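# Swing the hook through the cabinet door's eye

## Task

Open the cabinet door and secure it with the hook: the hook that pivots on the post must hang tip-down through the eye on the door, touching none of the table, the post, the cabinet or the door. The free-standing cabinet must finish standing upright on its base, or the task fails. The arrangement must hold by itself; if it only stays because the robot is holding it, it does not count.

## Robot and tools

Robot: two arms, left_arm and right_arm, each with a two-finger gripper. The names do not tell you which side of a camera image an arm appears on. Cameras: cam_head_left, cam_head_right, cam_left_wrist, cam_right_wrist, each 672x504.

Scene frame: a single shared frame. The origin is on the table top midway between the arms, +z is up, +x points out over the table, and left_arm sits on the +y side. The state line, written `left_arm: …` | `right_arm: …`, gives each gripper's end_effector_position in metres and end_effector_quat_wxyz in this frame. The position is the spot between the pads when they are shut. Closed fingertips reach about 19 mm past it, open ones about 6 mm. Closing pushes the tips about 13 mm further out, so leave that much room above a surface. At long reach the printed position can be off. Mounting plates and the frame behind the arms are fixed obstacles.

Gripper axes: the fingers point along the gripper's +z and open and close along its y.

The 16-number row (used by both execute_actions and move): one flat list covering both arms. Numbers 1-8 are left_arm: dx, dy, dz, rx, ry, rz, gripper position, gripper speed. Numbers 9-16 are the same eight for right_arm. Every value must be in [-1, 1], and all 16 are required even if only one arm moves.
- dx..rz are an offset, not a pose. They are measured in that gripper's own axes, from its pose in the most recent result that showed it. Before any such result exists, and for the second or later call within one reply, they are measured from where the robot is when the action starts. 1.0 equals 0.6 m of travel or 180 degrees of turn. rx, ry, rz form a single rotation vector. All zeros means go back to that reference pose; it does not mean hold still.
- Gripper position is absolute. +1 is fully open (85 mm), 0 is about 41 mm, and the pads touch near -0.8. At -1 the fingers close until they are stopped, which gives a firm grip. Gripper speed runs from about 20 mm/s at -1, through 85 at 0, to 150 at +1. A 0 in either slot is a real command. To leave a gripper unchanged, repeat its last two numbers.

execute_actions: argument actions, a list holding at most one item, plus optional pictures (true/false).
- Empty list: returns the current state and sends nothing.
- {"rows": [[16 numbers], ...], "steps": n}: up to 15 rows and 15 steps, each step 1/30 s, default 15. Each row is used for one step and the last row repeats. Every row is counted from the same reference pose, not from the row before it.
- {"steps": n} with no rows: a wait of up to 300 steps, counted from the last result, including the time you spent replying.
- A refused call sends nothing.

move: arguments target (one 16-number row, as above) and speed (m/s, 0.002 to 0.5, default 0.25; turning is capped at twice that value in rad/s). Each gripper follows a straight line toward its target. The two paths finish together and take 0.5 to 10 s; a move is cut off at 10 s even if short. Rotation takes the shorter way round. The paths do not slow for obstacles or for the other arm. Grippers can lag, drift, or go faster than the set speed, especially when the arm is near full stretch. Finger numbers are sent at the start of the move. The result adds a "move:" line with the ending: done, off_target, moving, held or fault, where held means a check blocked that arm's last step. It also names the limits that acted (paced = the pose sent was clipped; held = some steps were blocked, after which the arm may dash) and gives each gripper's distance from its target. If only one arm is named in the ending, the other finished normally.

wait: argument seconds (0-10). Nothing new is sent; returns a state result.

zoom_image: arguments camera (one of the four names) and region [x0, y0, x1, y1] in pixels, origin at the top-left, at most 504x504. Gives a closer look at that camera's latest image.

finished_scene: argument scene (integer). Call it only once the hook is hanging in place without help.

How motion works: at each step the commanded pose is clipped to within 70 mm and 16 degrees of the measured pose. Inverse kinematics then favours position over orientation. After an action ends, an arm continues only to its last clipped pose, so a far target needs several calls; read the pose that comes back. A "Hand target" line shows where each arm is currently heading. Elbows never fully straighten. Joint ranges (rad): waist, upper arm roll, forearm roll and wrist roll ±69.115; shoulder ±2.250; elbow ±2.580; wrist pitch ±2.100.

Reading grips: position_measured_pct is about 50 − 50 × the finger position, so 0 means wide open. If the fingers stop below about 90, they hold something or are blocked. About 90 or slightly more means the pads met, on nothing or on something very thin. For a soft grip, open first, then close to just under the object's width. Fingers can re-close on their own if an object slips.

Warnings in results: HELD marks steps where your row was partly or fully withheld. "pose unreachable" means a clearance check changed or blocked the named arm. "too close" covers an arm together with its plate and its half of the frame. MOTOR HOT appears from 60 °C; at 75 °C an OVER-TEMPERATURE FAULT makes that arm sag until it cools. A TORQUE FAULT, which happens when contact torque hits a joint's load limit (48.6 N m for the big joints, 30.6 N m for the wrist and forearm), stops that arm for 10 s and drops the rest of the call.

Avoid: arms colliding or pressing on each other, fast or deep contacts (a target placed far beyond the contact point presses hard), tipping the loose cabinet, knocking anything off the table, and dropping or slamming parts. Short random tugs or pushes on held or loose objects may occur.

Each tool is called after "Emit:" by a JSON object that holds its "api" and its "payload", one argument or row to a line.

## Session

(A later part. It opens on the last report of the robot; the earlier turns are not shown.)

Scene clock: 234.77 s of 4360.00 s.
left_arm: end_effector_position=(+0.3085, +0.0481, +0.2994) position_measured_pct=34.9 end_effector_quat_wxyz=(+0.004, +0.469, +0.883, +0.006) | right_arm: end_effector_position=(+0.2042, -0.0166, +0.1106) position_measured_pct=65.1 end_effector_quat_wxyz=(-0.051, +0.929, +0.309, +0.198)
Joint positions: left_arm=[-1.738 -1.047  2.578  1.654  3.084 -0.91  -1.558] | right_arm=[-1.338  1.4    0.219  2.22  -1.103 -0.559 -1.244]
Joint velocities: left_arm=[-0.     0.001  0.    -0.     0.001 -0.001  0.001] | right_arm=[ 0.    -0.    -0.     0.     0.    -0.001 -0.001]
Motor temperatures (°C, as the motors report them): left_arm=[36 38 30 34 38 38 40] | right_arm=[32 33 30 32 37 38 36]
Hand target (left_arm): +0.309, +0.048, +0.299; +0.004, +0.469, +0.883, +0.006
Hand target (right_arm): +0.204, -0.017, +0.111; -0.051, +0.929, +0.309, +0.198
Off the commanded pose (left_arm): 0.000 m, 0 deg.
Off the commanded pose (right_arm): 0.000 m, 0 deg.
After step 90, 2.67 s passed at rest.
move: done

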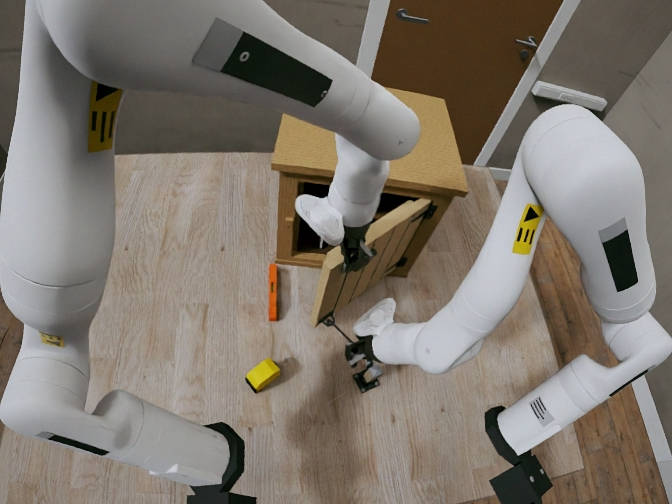

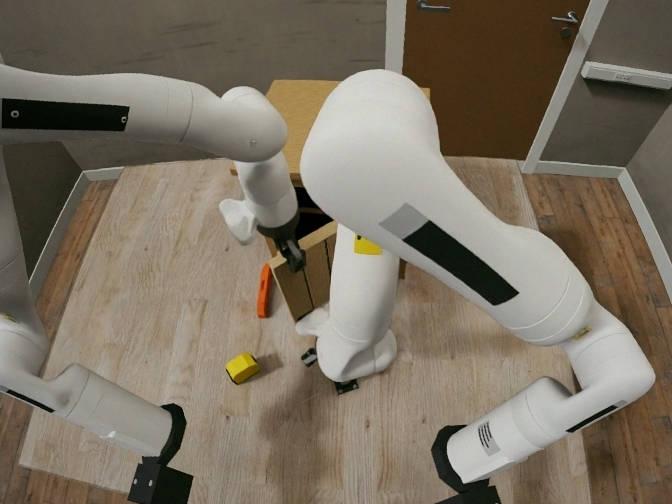

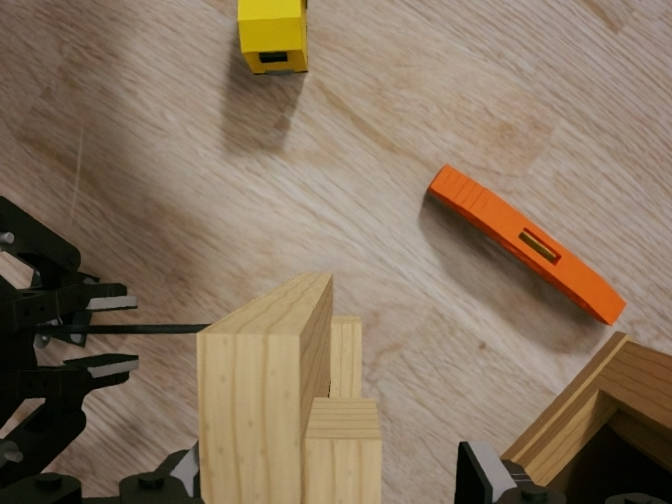

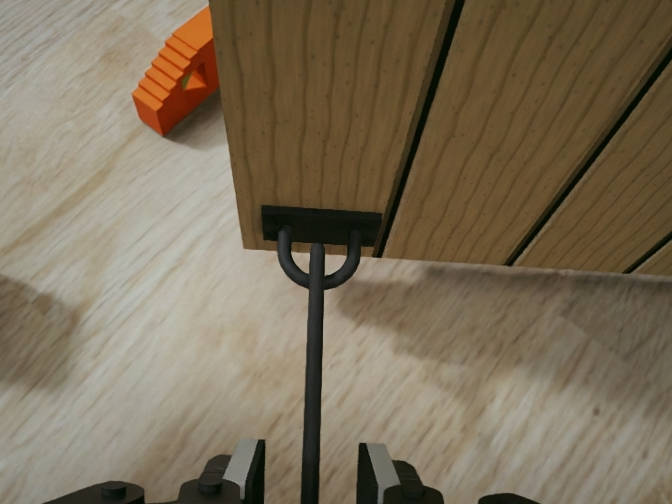

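Emit:
{"api": "move", "payload": {
  "target": [0,-0.013,0,0,0,0,0.3,0, 0,0.08,-0.05,0,0,0,-0.3,-0.5],
  "speed": 0.08
}}

Emit:
{"api": "move", "payload": {
  "target": [0,0,-0.12,0,0,0,0.3,0, 0,0,0,0,0,0,-0.3,-0.5],
  "speed": 0.1
}}

Scene clock: 241.80 s of 4360.00 s.
left_arm: end_effector_position=(+0.3021, +0.0438, +0.2993) position_measured_pct=34.9 end_effector_quat_wxyz=(+0.003, +0.469, +0.883, +0.006) | right_arm: end_effector_position=(+0.2223, -0.0618, +0.1390) position_measured_pct=65.1 end_effector_quat_wxyz=(-0.051, +0.929, +0.309, +0.198)
Joint positions: left_arm=[-1.727 -1.053  2.582  1.655  3.09  -0.91  -1.547] | right_arm=[-1.294  1.282  0.227  2.362 -1.016 -0.604 -1.272]
Joint velocities: left_arm=[ 0.     0.     0.     0.    -0.001  0.001  0.002] | right_arm=[ 0.001 -0.006  0.001  0.002  0.002 -0.001 -0.001]
Motor temperatures (°C, as the motors report them): left_arm=[36 38 30 34 38 38 40] | right_arm=[32 33 30 32 37 38 36]
Hand target (left_arm): +0.302, +0.044, +0.299; +0.004, +0.469, +0.883, +0.006
Hand target (right_arm): +0.222, -0.062, +0.139; -0.051, +0.929, +0.309, +0.198
Off the commanded pose (left_arm): 0.000 m, 0 deg.
Off the commanded pose (right_arm): 0.001 m, 0 deg.
After step 90, 3.00 s passed at rest.
move: done

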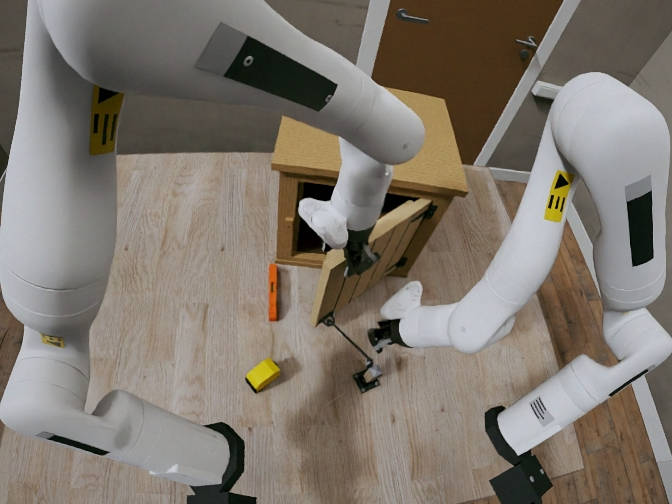

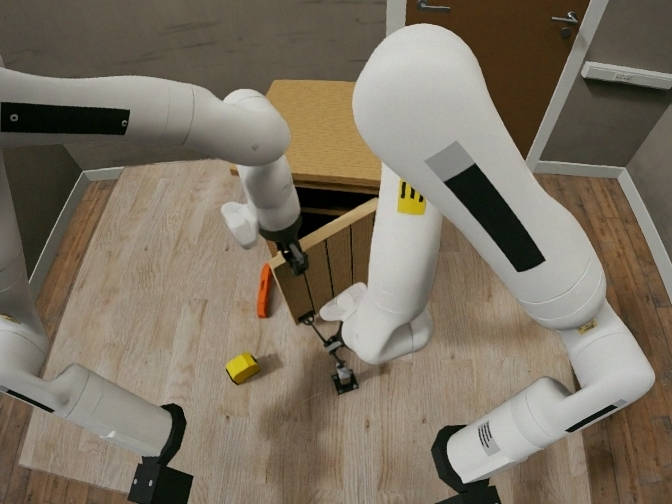

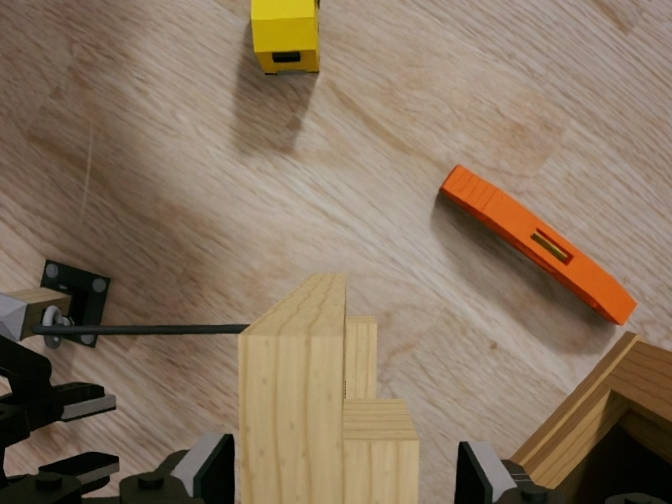

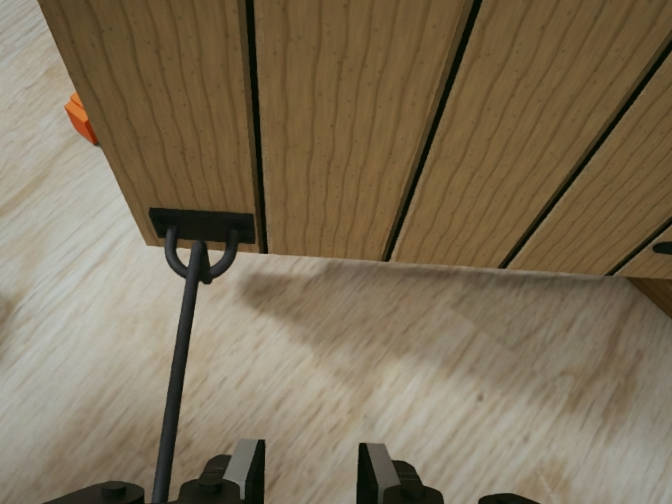

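Scene clock: 242.87 s of 4360.00 s.
left_arm: end_effector_position=(+0.3008, +0.0433, +0.3711) position_measured_pct=34.9 end_effector_quat_wxyz=(+0.003, +0.469, +0.883, +0.006) | right_arm: end_effector_position=(+0.2223, -0.0618, +0.1390) position_measured_pct=65.1 end_effector_quat_wxyz=(-0.051, +0.929, +0.309, +0.198)
Joint positions: left_arm=[-1.673 -0.974  2.569  1.551  3.083 -1.106 -1.542] | right_arm=[-1.294  1.282  0.227  2.362 -1.016 -0.604 -1.272]
Joint velocities: left_arm=[ 0.001  0.001  0.    -0.001  0.    -0.003 -0.001] | right_arm=[-0.     0.    -0.001 -0.    -0.001  0.001 -0.   ]
Motor temperatures (°C, as the motors report them): left_arm=[36 38 30 34 38 38 40] | right_arm=[32 33 30 32 37 38 36]
Hand target (left_arm): +0.301, +0.043, +0.371; +0.003, +0.469, +0.883, +0.006
Hand target (right_arm): +0.222, -0.062, +0.139; -0.051, +0.929, +0.309, +0.198
Off the commanded pose (left_arm): 0.000 m, 0 deg.
Off the commanded pose (right_arm): 0.000 m, 0 deg.
move: done

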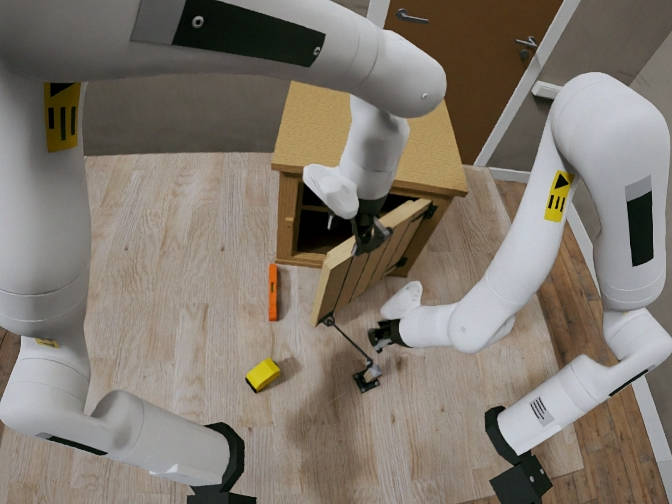

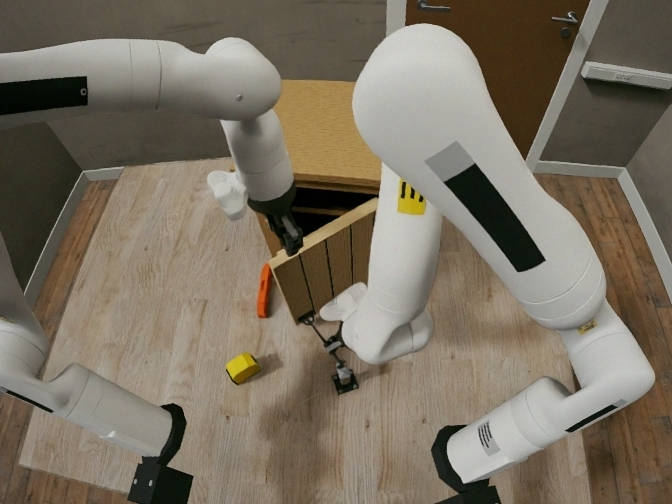

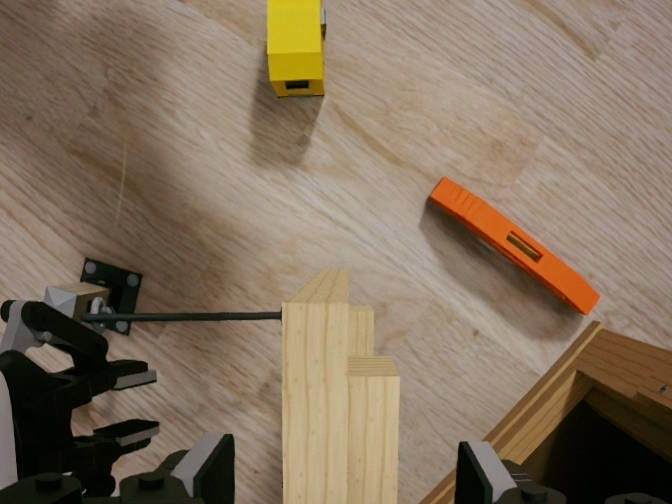

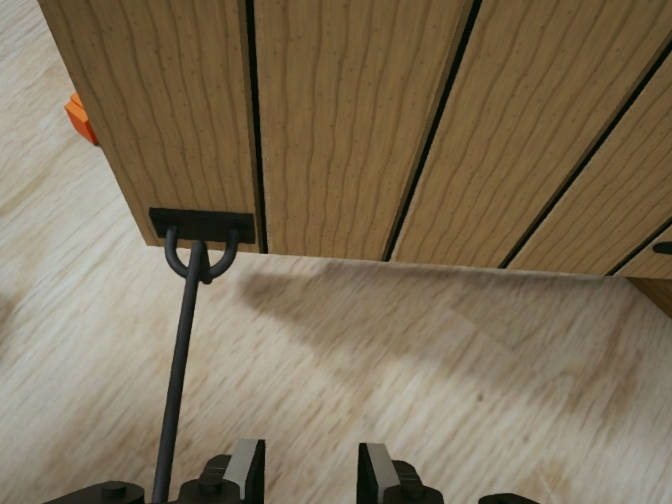

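The tip is through the eye and both arms are clear.

Emit:
{"api": "finished_scene", "payload": {
  "scene": 2
}}

The scene is finished: the task was done.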